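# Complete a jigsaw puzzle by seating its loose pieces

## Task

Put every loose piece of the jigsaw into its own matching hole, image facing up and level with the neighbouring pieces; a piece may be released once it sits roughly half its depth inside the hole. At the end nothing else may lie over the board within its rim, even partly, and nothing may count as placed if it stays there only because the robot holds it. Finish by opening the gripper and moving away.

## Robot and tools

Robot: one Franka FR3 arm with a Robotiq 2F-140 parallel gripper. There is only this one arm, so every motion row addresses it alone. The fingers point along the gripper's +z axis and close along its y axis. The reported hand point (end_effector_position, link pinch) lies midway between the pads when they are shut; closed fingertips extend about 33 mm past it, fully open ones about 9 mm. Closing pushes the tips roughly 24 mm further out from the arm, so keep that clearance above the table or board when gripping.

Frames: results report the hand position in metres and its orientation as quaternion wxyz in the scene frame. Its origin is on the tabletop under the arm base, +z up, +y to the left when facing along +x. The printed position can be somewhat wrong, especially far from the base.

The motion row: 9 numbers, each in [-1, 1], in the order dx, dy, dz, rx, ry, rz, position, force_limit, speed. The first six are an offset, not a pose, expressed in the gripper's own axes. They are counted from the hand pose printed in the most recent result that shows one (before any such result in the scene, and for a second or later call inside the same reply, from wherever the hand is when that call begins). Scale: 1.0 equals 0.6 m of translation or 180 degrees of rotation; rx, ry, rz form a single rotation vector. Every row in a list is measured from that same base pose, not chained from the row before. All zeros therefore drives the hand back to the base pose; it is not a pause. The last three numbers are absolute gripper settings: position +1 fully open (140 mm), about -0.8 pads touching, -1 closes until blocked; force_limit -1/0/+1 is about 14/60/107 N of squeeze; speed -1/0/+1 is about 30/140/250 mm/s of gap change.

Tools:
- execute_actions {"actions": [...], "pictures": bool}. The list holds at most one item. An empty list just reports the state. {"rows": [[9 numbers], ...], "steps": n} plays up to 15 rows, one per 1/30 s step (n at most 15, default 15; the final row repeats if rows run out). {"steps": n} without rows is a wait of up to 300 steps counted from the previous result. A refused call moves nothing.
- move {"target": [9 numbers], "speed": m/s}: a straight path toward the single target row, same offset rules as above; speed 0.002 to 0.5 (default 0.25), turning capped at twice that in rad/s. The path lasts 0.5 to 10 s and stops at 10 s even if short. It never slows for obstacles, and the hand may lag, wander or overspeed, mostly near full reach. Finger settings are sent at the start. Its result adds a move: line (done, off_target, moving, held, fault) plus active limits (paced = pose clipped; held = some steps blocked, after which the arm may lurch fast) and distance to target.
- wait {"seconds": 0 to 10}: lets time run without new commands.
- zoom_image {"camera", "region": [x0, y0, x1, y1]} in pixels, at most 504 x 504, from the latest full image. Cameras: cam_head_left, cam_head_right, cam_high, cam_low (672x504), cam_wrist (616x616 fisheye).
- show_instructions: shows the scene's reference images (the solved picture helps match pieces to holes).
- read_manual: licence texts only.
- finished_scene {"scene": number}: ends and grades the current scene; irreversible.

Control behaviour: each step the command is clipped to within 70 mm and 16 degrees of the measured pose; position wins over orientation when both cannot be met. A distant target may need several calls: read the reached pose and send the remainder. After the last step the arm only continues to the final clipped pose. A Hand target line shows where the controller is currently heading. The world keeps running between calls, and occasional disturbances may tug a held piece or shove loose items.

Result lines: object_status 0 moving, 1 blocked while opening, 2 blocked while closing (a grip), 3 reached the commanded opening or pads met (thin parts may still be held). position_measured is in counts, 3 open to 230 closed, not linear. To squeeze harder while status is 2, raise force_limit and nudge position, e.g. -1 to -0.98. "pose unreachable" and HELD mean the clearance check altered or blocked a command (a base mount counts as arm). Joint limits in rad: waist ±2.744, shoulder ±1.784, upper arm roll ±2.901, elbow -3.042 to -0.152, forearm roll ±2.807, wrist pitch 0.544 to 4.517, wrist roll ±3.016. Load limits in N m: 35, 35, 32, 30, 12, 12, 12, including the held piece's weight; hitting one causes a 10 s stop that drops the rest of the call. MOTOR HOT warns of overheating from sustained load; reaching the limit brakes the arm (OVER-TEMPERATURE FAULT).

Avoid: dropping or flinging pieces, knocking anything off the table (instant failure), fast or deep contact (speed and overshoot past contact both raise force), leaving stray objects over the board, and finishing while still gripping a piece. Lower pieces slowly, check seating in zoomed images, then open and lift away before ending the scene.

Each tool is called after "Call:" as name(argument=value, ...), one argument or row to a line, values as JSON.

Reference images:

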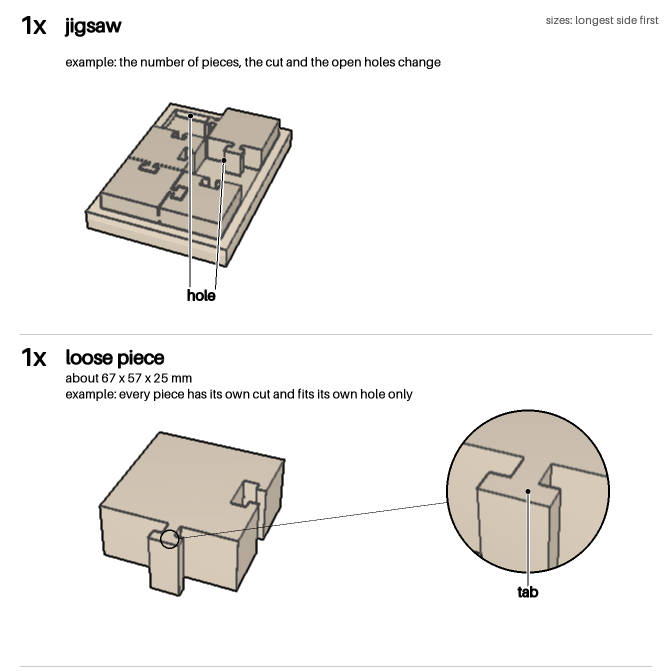

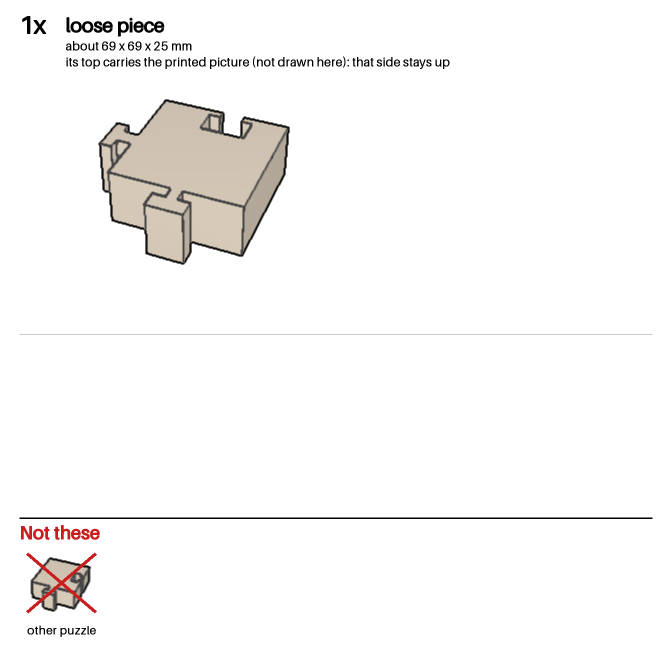

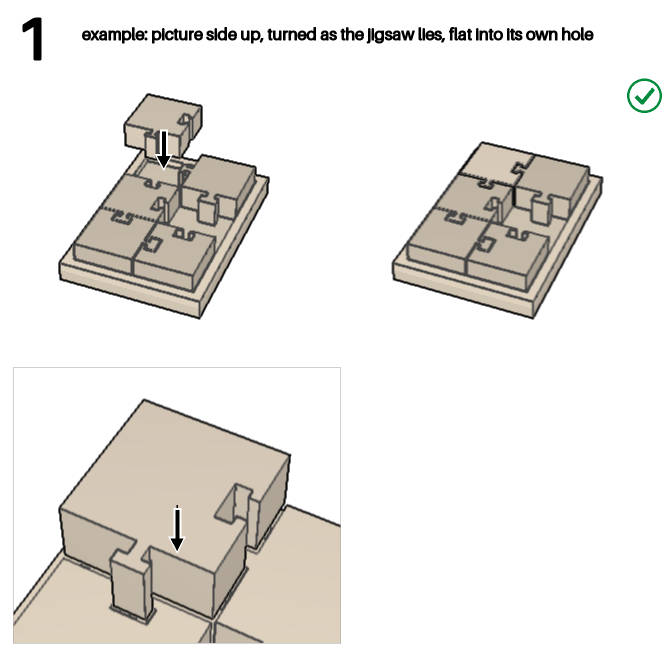

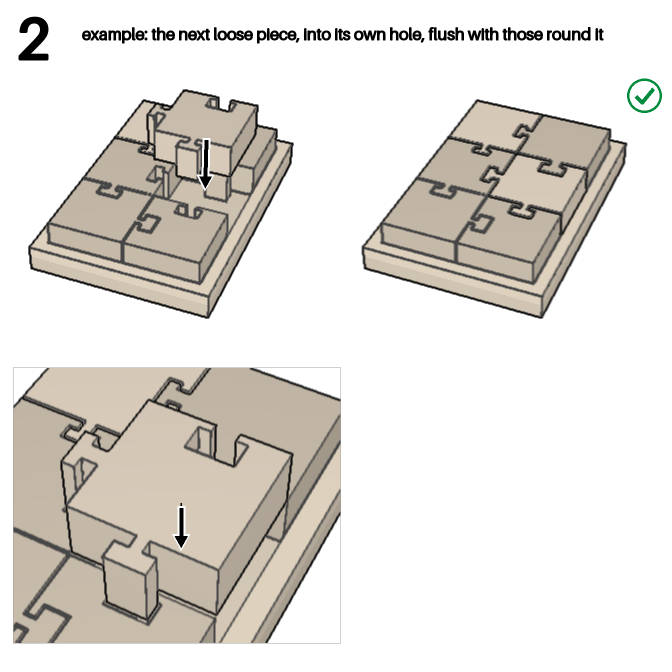

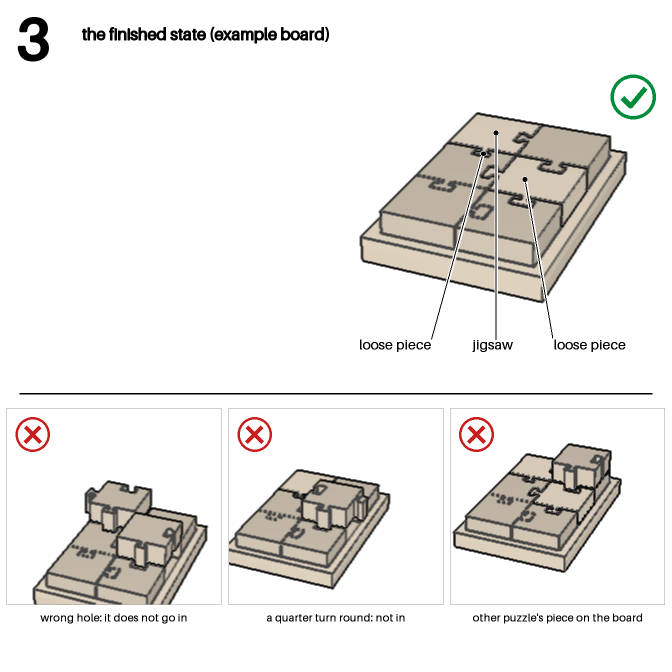

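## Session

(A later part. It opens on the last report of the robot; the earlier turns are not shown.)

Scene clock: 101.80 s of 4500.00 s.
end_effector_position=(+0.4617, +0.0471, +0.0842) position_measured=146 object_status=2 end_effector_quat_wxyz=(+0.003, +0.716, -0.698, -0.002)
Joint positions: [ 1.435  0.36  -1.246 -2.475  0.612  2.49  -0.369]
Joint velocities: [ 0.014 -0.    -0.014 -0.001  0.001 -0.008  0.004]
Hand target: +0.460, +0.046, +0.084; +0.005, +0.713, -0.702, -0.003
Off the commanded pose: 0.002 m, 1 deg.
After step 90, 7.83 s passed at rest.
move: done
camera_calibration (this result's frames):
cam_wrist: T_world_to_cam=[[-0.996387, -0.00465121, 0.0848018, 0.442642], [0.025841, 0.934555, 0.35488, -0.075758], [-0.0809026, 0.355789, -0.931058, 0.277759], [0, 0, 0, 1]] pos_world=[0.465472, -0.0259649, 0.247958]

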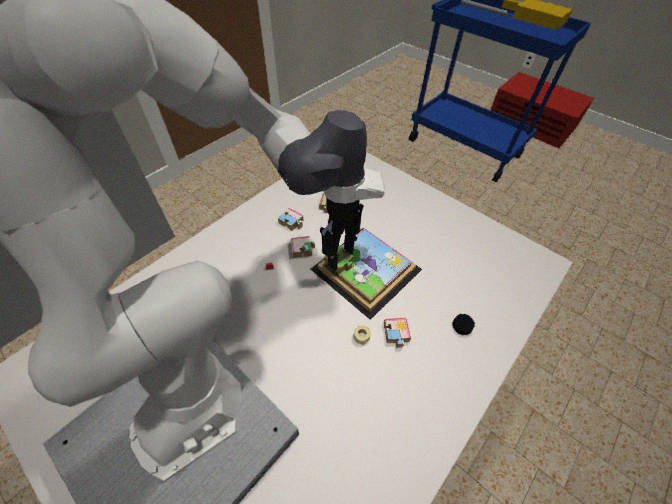

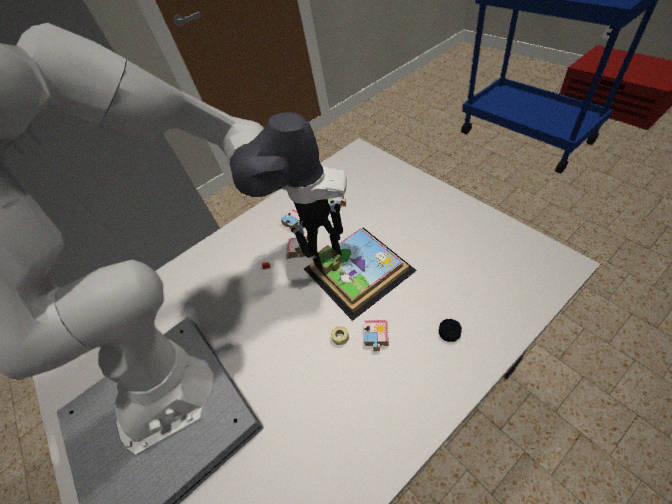

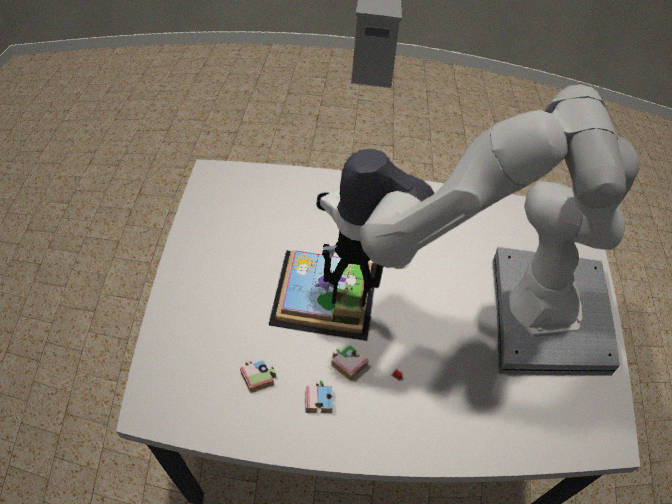

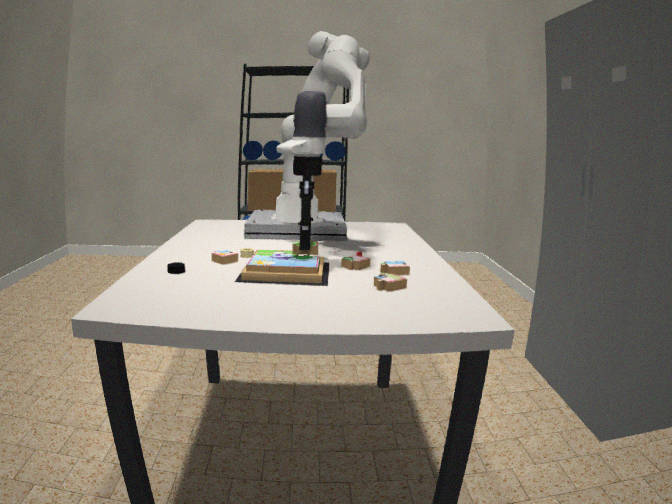

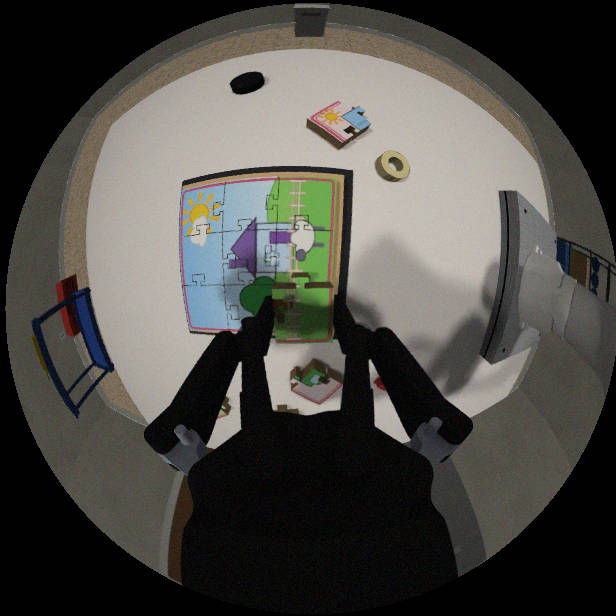

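Call:
move(
  target=[-0.001,0.004,0,0,0,0,-1,0,0.3],
  speed=0.02,
)

Call:
move(
  target=[0,0,0.017,0,0,0,-1,0,0.3],
  speed=0.01,
)

Call:
zoom_image(
  camera="cam_wrist",
  region=[220, 220, 400, 380],
)

Call:
zoom_image(
  camera="cam_head_right",
  region=[290, 220, 390, 310],
)

Scene clock: 117.93 s of 4500.00 s.
end_effector_position=(+0.4584, +0.0488, +0.0836) position_measured=146 object_status=2 end_effector_quat_wxyz=(+0.004, +0.717, -0.697, -0.004)
Joint positions: [ 1.448  0.358 -1.255 -2.482  0.612  2.489 -0.368]
Joint velocities: [ 0.004  0.001 -0.003  0.    -0.001  0.     0.   ]
Hand target: +0.459, +0.048, +0.084; +0.003, +0.716, -0.698, -0.002
Off the commanded pose: 0.002 m, 0 deg.
After step 90, 12.43 s passed at rest.
move: done
camera_calibration (this result's frames):
cam_wrist: T_world_to_cam=[[-0.996049, -0.0069997, 0.0885343, 0.439053], [0.0250209, 0.934391, 0.355371, -0.0766409], [-0.0852131, 0.356182, -0.930523, 0.278208], [0, 0, 0, 1]] pos_world=[0.462942, -0.0244067, 0.247243]

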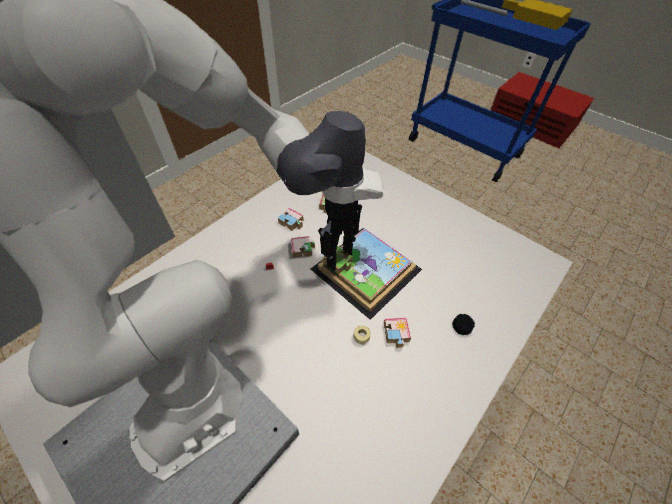

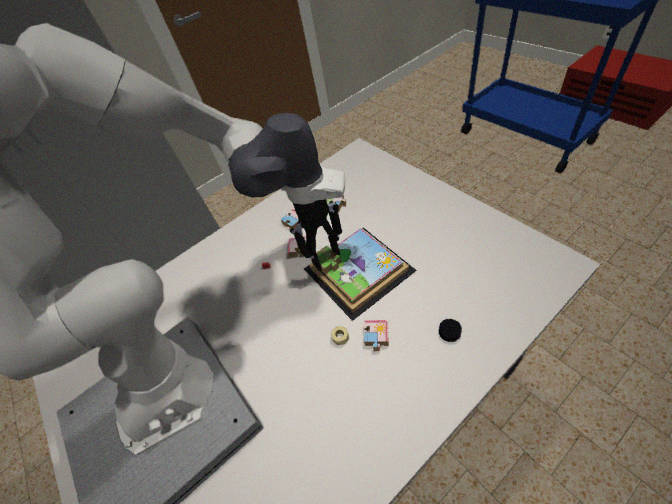

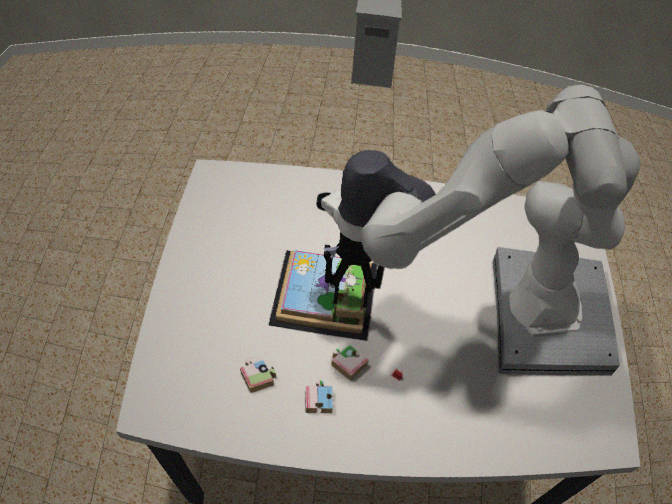

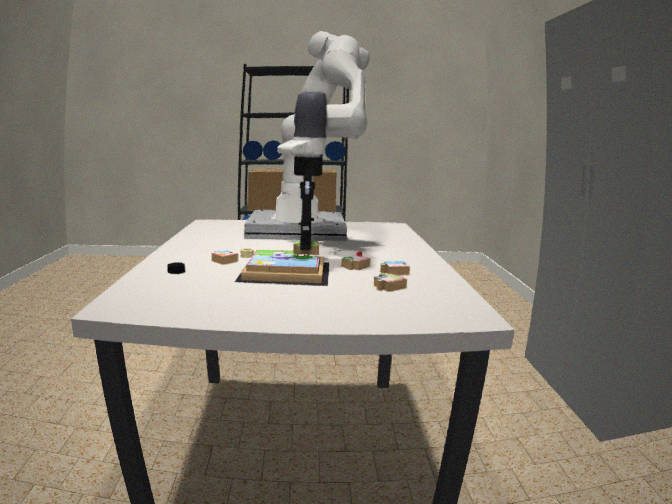

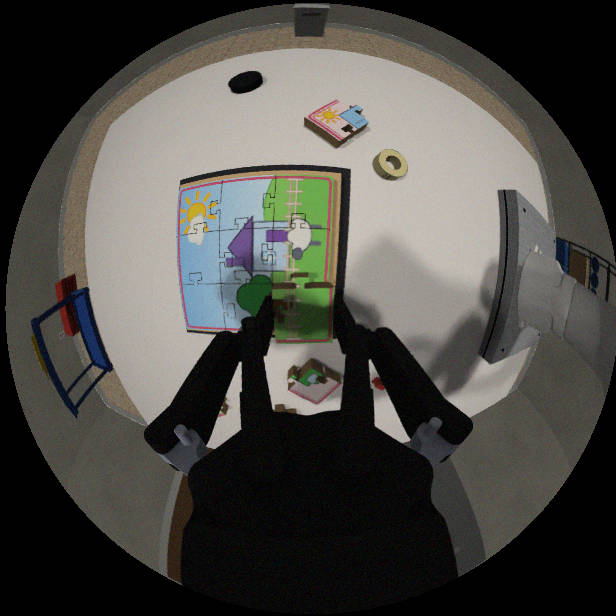

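Scene clock: 119.17 s of 4500.00 s.
end_effector_position=(+0.4638, +0.0480, +0.0809) position_measured=146 object_status=2 end_effector_quat_wxyz=(-0.001, +0.712, -0.702, -0.006)
Joint positions: [ 1.392  0.355 -1.206 -2.47   0.622  2.498 -0.369]
Joint velocities: [-0.012 -0.009  0.007 -0.001  0.    -0.001 -0.006]
Hand target: +0.458, +0.049, +0.074; +0.004, +0.717, -0.697, -0.004
Off the commanded pose: 0.009 m, 1 deg.
move: off_target
camera_calibration (this result's frames):
cam_wrist: T_world_to_cam=[[-0.996529, 0.00689065, 0.082961, 0.444704], [0.0368616, 0.930069, 0.365532, -0.0812263], [-0.0746407, 0.367321, -0.927094, 0.270776], [0, 0, 0, 1]] pos_world=[0.466366, -0.0269802, 0.243833]

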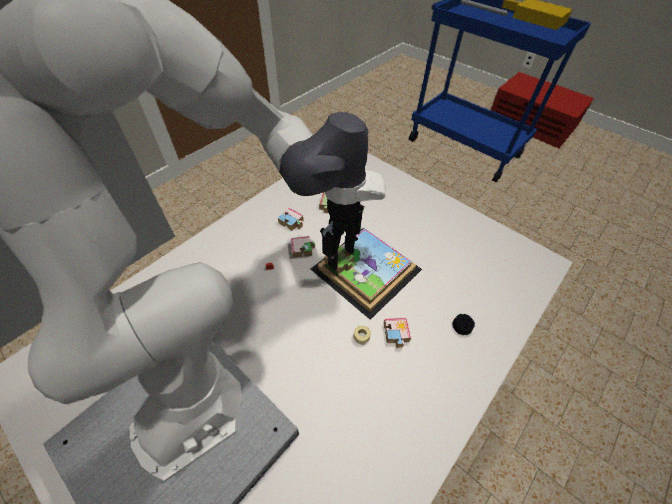

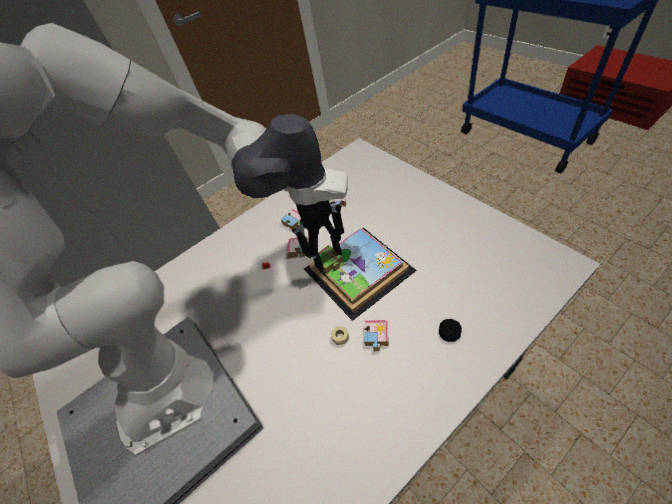

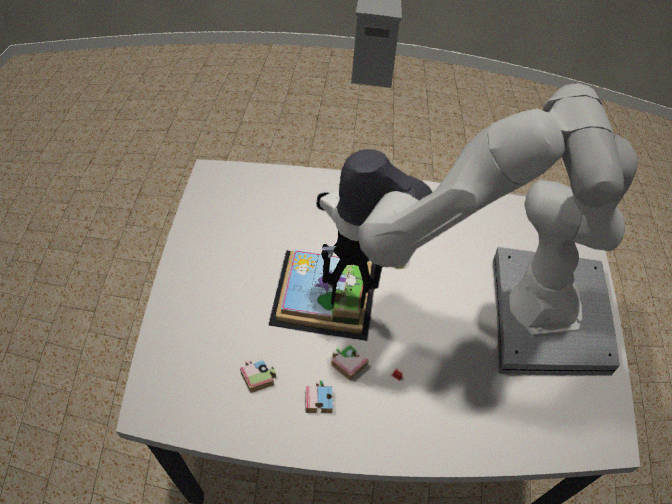

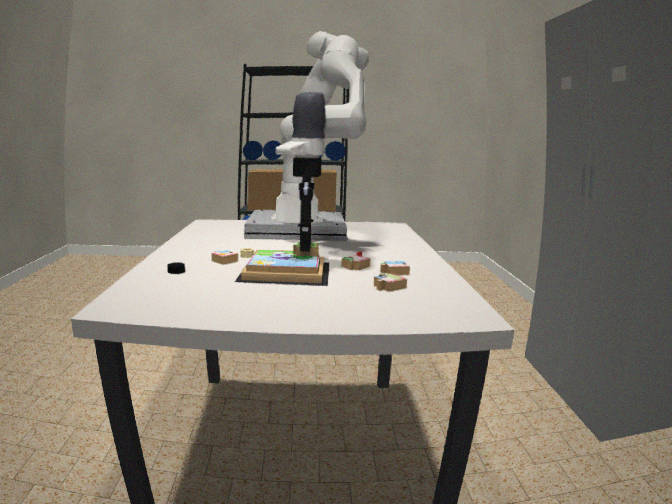

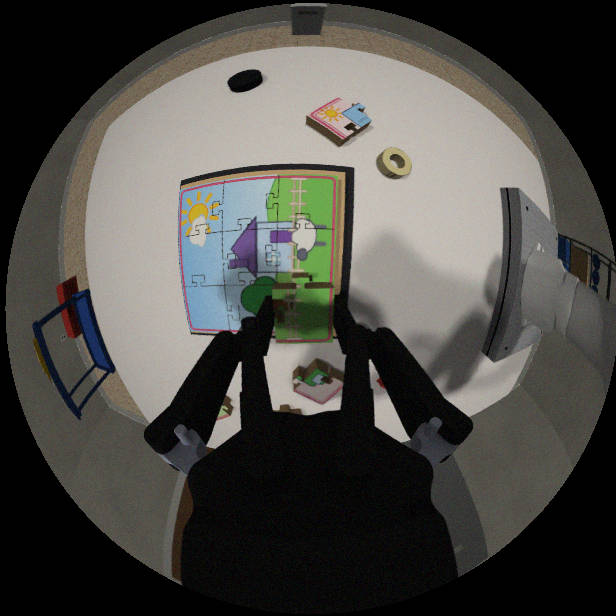

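Region (220, 220, 400, 380) of cam_wrist's 616x616 image, scaled by 2.800, with more detail than that image has.

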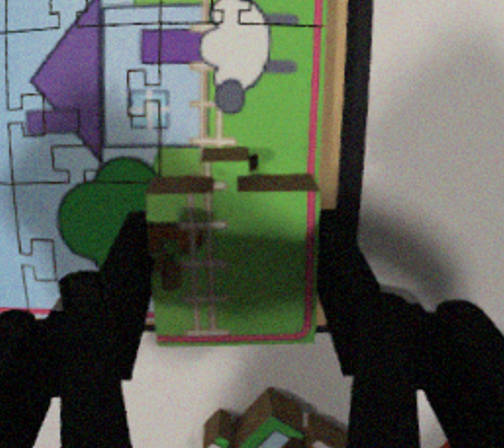

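Region (290, 220, 390, 310) of cam_head_right's 672x504 image, scaled by 5.040, with more detail than that image has; it fills the top 454 rows of this view, and the rest is white.

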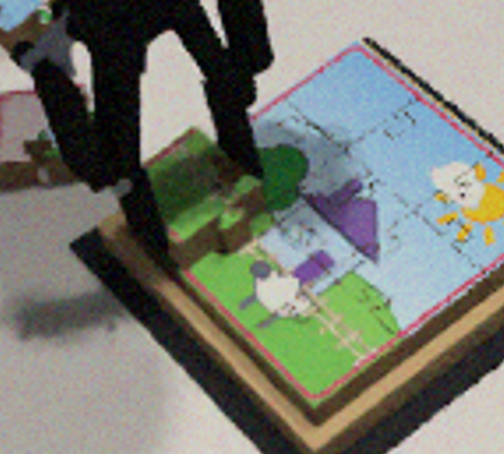

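Call:
move(
  target=[-0.001,0.006,-0.004,0,0,0,-1,0,0.3],
  speed=0.02,
)

Call:
zoom_image(
  camera="cam_wrist",
  region=[220, 220, 400, 380],
)

Scene clock: 125.33 s of 4500.00 s.
end_effector_position=(+0.4608, +0.0498, +0.0831) position_measured=146 object_status=2 end_effector_quat_wxyz=(-0.002, +0.714, -0.700, -0.006)
Joint positions: [ 1.427  0.348 -1.237 -2.481  0.62   2.498 -0.369]
Joint velocities: [ 0.014 -0.001 -0.015  0.     0.     0.    -0.001]
Hand target: +0.460, +0.049, +0.083; -0.001, +0.712, -0.702, -0.006
Off the commanded pose: 0.001 m, 0 deg.
After step 90, 2.47 s passed at rest.
move: done
camera_calibration (this result's frames):
cam_wrist: T_world_to_cam=[[-0.996629, 0.00106324, 0.0820334, 0.441879], [0.0311877, 0.929757, 0.36685, -0.0810116], [-0.0758811, 0.368172, -0.926656, 0.272425], [0, 0, 0, 1]] pos_world=[0.463588, -0.0254481, 0.245915]

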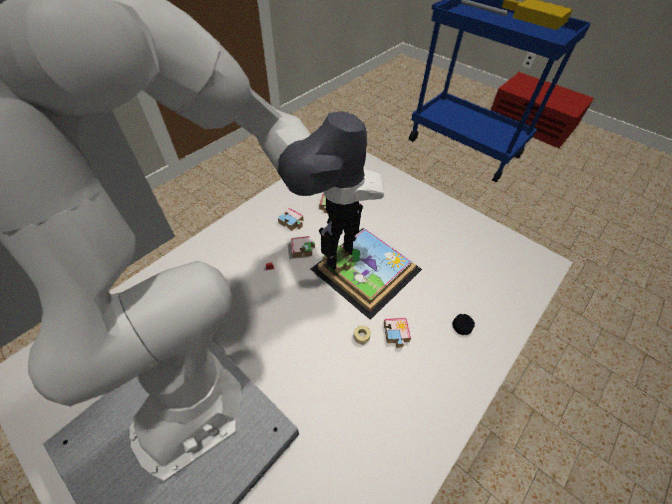

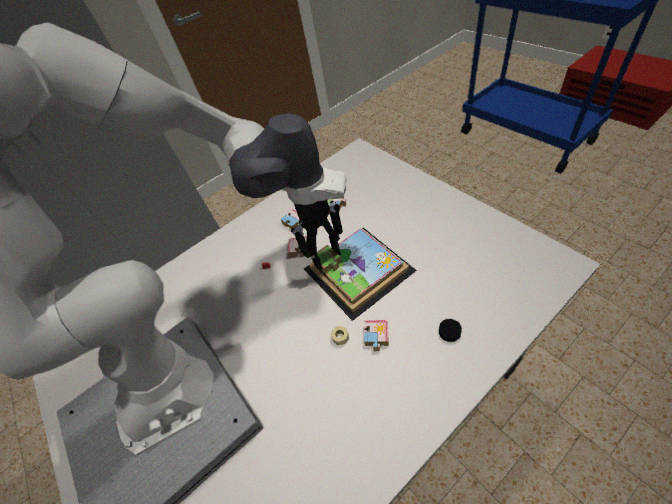

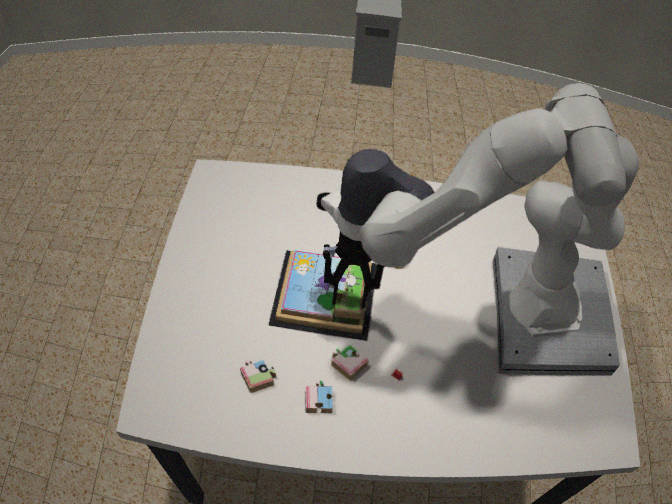

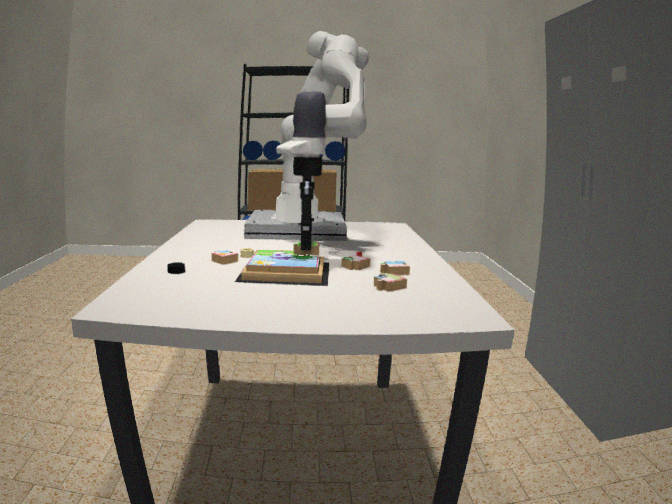

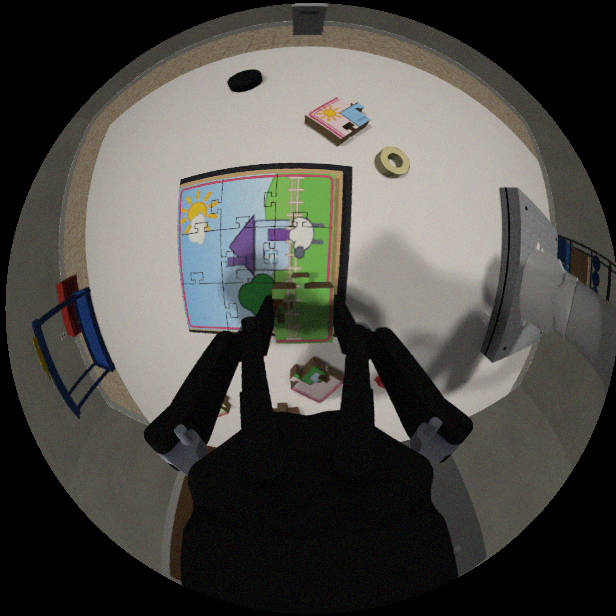

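Region (220, 220, 400, 380) of cam_wrist's 616x616 image, scaled by 2.800, with more detail than that image has.

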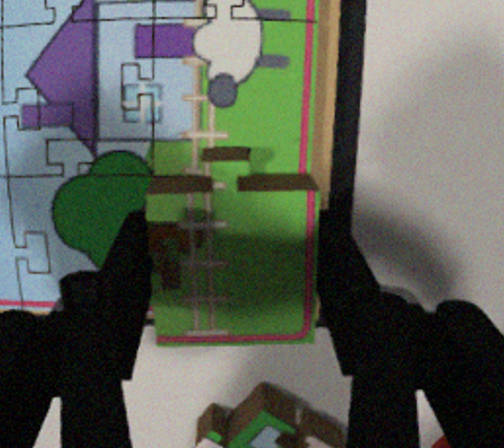

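Call:
execute_actions(
  actions=[
    {"rows":[[0.0035,0.001,0,0,0,0,-1,0,0.3],[0.0035,0.001,0,0,0,0,-1,0,0.3],[0.0035,0.001,0,0,0,0,-1,0,0.3],[0.0035,0.001,0,0,0,0,-1,0,0.3],[0.0035,0.001,0,0,0,0,-1,0,0.3],[0.0035,0.001,0.003,0,0,0,-1,0,0.3],[0.0035,0.001,0.003,0,0,0,-1,0,0.3],[0.0035,0.001,0.006,0,0,0,-1,0,0.3],[0.0035,0.001,0.006,0,0,0,-1,0,0.3],[0.0035,0.001,0.009,0,0,0,-1,0,0.3],[0.0035,0.001,0.009,0,0,0,-1,0,0.3],[0.0035,0.001,0.012,0,0,0,-1,0,0.3]]},
  ],
)

Call:
zoom_image(
  camera="cam_wrist",
  region=[220, 220, 400, 380],
)

Scene clock: 135.70 s of 4500.00 s.
end_effector_position=(+0.4627, +0.0478, +0.0809) position_measured=146 object_status=2 end_effector_quat_wxyz=(-0.005, +0.709, -0.705, -0.008)
Joint positions: [ 1.394  0.35  -1.211 -2.476  0.63   2.5   -0.372]
Joint velocities: [-0.05  -0.013  0.039  0.008  0.006 -0.    -0.005]
Hand target: +0.460, +0.048, +0.076; -0.002, +0.714, -0.700, -0.006
Off the commanded pose: 0.006 m, 1 deg.
Steps of this call (steps 1 to 90: nothing new was sent; then 6.87 s passed at rest; steps 91 to 105: all 15 steps of this action). Readings (end_effector_position | what the end effector reports):
91: (+0.4606, +0.0497, +0.0831) | position_measured=146 object_status=2
92: (+0.4604, +0.0496, +0.0830) | position_measured=146 object_status=2
94: (+0.4602, +0.0494, +0.0829) | position_measured=146 object_status=2
98: (+0.4598, +0.0484, +0.0818) | position_measured=146 object_status=2
105: the state above
camera_calibration (this result's frames):
cam_wrist: T_world_to_cam=[[-0.996573, 0.0131918, 0.0816598, 0.443385], [0.0427768, 0.927138, 0.372271, -0.0841506], [-0.070799, 0.374488, -0.924525, 0.268459], [0, 0, 0, 1]] pos_world=[0.464472, -0.0283646, 0.243317]

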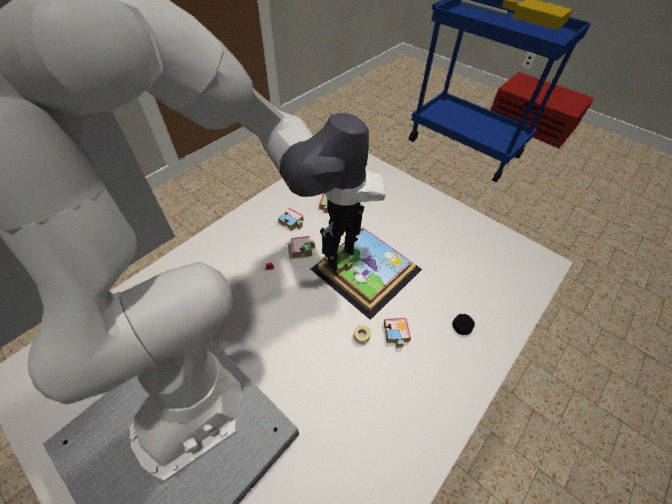

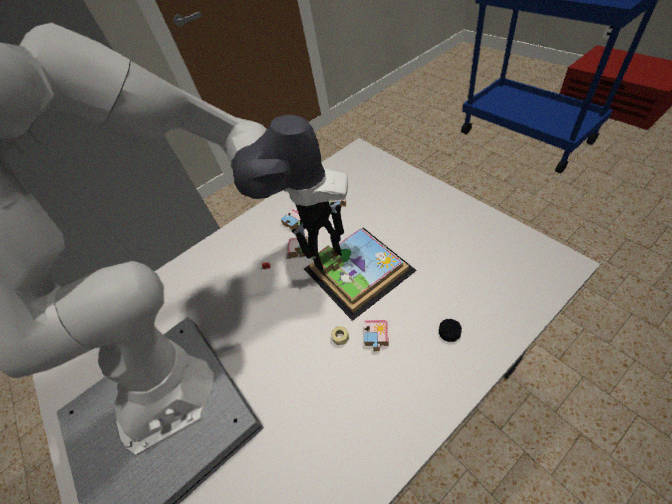

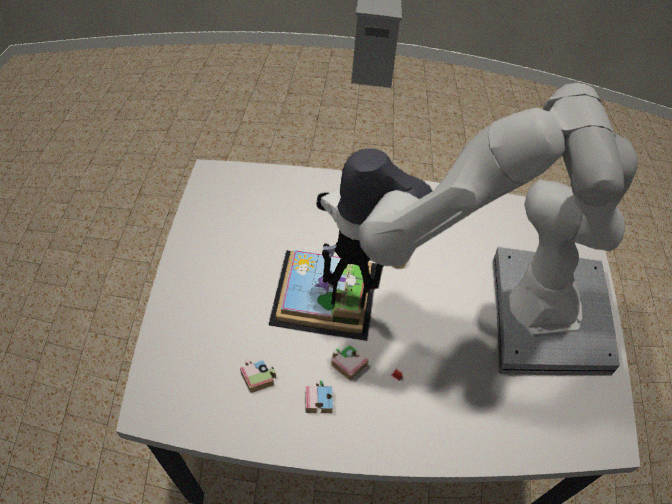

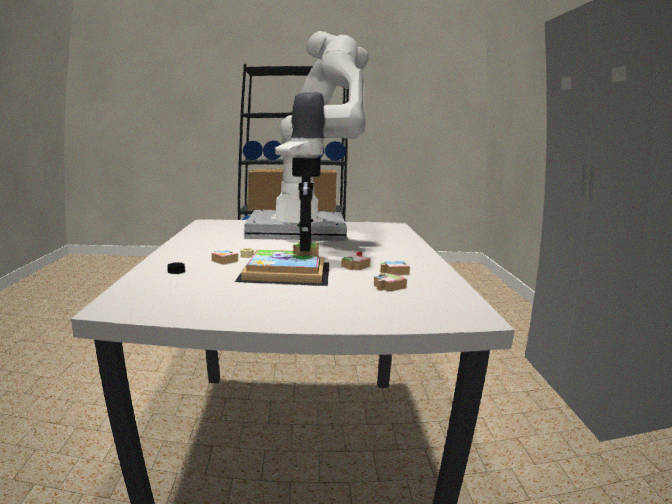

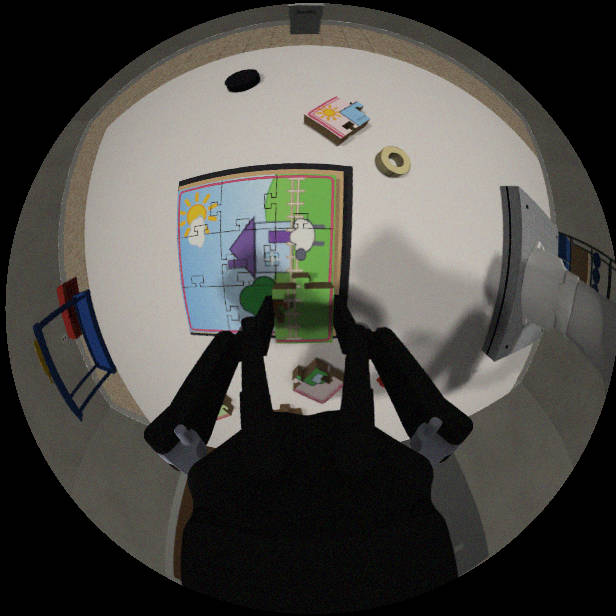

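Region (220, 220, 400, 380) of cam_wrist's 616x616 image, scaled by 2.800, with more detail than that image has.

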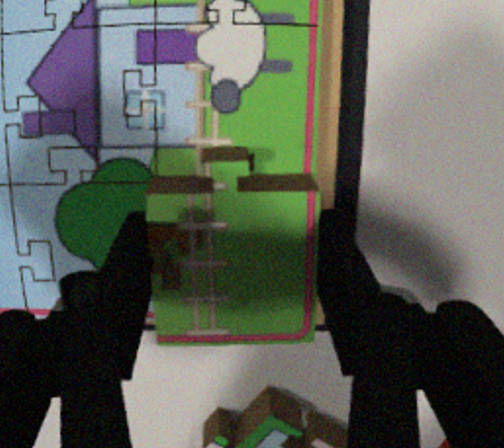

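Call:
execute_actions(
  actions=[
    {"rows":[[0,0.004,-0.002,0.0013,0.0059,0,-1,0,0.3],[0,0.004,-0.002,0.0013,0.0059,0,-1,0,0.3],[0,0.006,-0.002,0.0013,0.0059,0,-1,0,0.3],[0,0.006,-0.002,0.0013,0.0059,0,-1,0,0.3],[0,0.006,-0.002,0.0013,0.0059,0,-1,0,0.3],[0,0.007,0,0.0013,0.0059,0,-1,0,0.3],[0,0.007,0.002,0.0013,0.0059,0,-1,0,0.3],[0,0.008,0.004,0.0013,0.0059,0,-1,0,0.3],[0,0.008,0.006,0.0013,0.0059,0,-1,0,0.3],[0,0.008,0.008,0.0013,0.0059,0,-1,0,0.3]]},
  ],
)

Call:
zoom_image(
  camera="cam_wrist",
  region=[220, 220, 400, 380],
)

Scene clock: 153.97 s of 4500.00 s.
end_effector_position=(+0.4606, +0.0501, +0.0807) position_measured=146 object_status=2 end_effector_quat_wxyz=(-0.003, +0.711, -0.703, -0.002)
Joint positions: [ 1.427  0.353 -1.23  -2.486  0.629  2.511 -0.365]
Joint velocities: [-0.013 -0.001  0.006  0.003  0.01   0.001  0.   ]
Hand target: +0.458, +0.048, +0.076; +0.001, +0.709, -0.705, +0.000
Off the commanded pose: 0.006 m, 1 deg.
Steps of this call (steps 1 to 90: nothing new was sent; then 14.77 s passed at rest; steps 91 to 105: all 15 steps of this action). Readings (end_effector_position | what the end effector reports):
91: (+0.4630, +0.0475, +0.0817) | position_measured=146 object_status=2
92: (+0.4621, +0.0479, +0.0818) | position_measured=146 object_status=2
94: (+0.4598, +0.0496, +0.0816) | position_measured=146 object_status=2
98: (+0.4587, +0.0505, +0.0810) | position_measured=146 object_status=2
105: the state above
camera_calibration (this result's frames):
cam_wrist: T_world_to_cam=[[-0.997039, 0.00888292, 0.0763893, 0.442213], [0.036114, 0.931052, 0.363095, -0.0825166], [-0.067897, 0.364778, -0.928615, 0.266739], [0, 0, 0, 1]] pos_world=[0.461994, -0.0244015, 0.243879]

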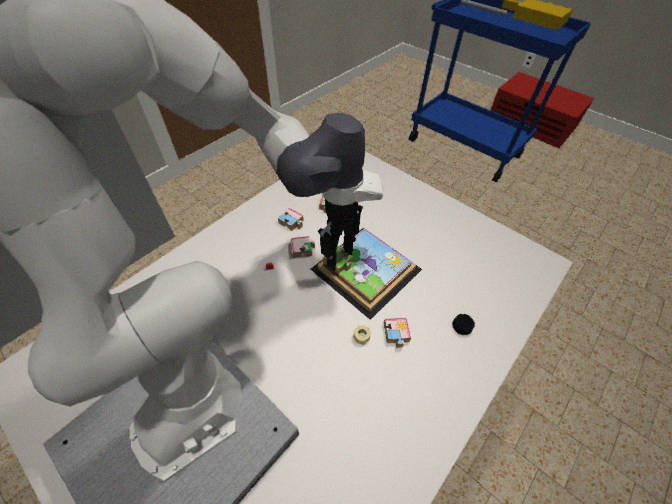

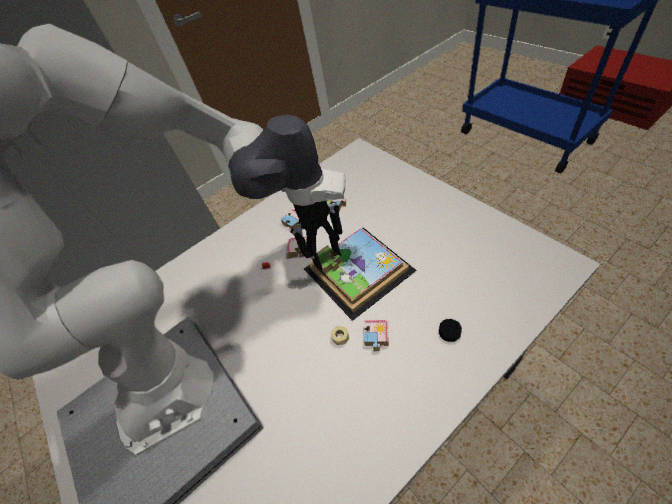

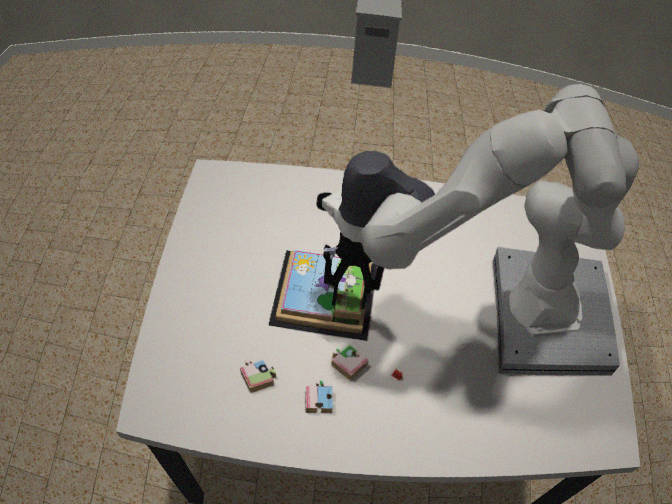

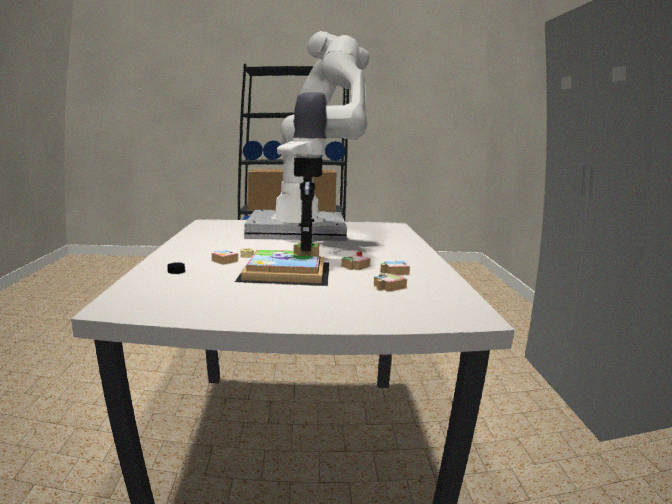

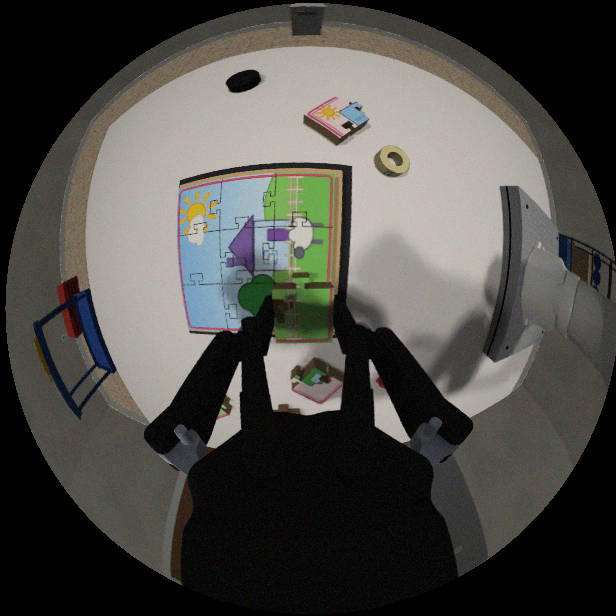

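Region (220, 220, 400, 380) of cam_wrist's 616x616 image, scaled by 2.800, with more detail than that image has.

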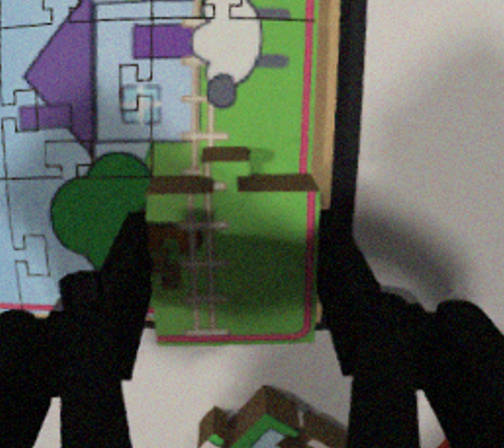

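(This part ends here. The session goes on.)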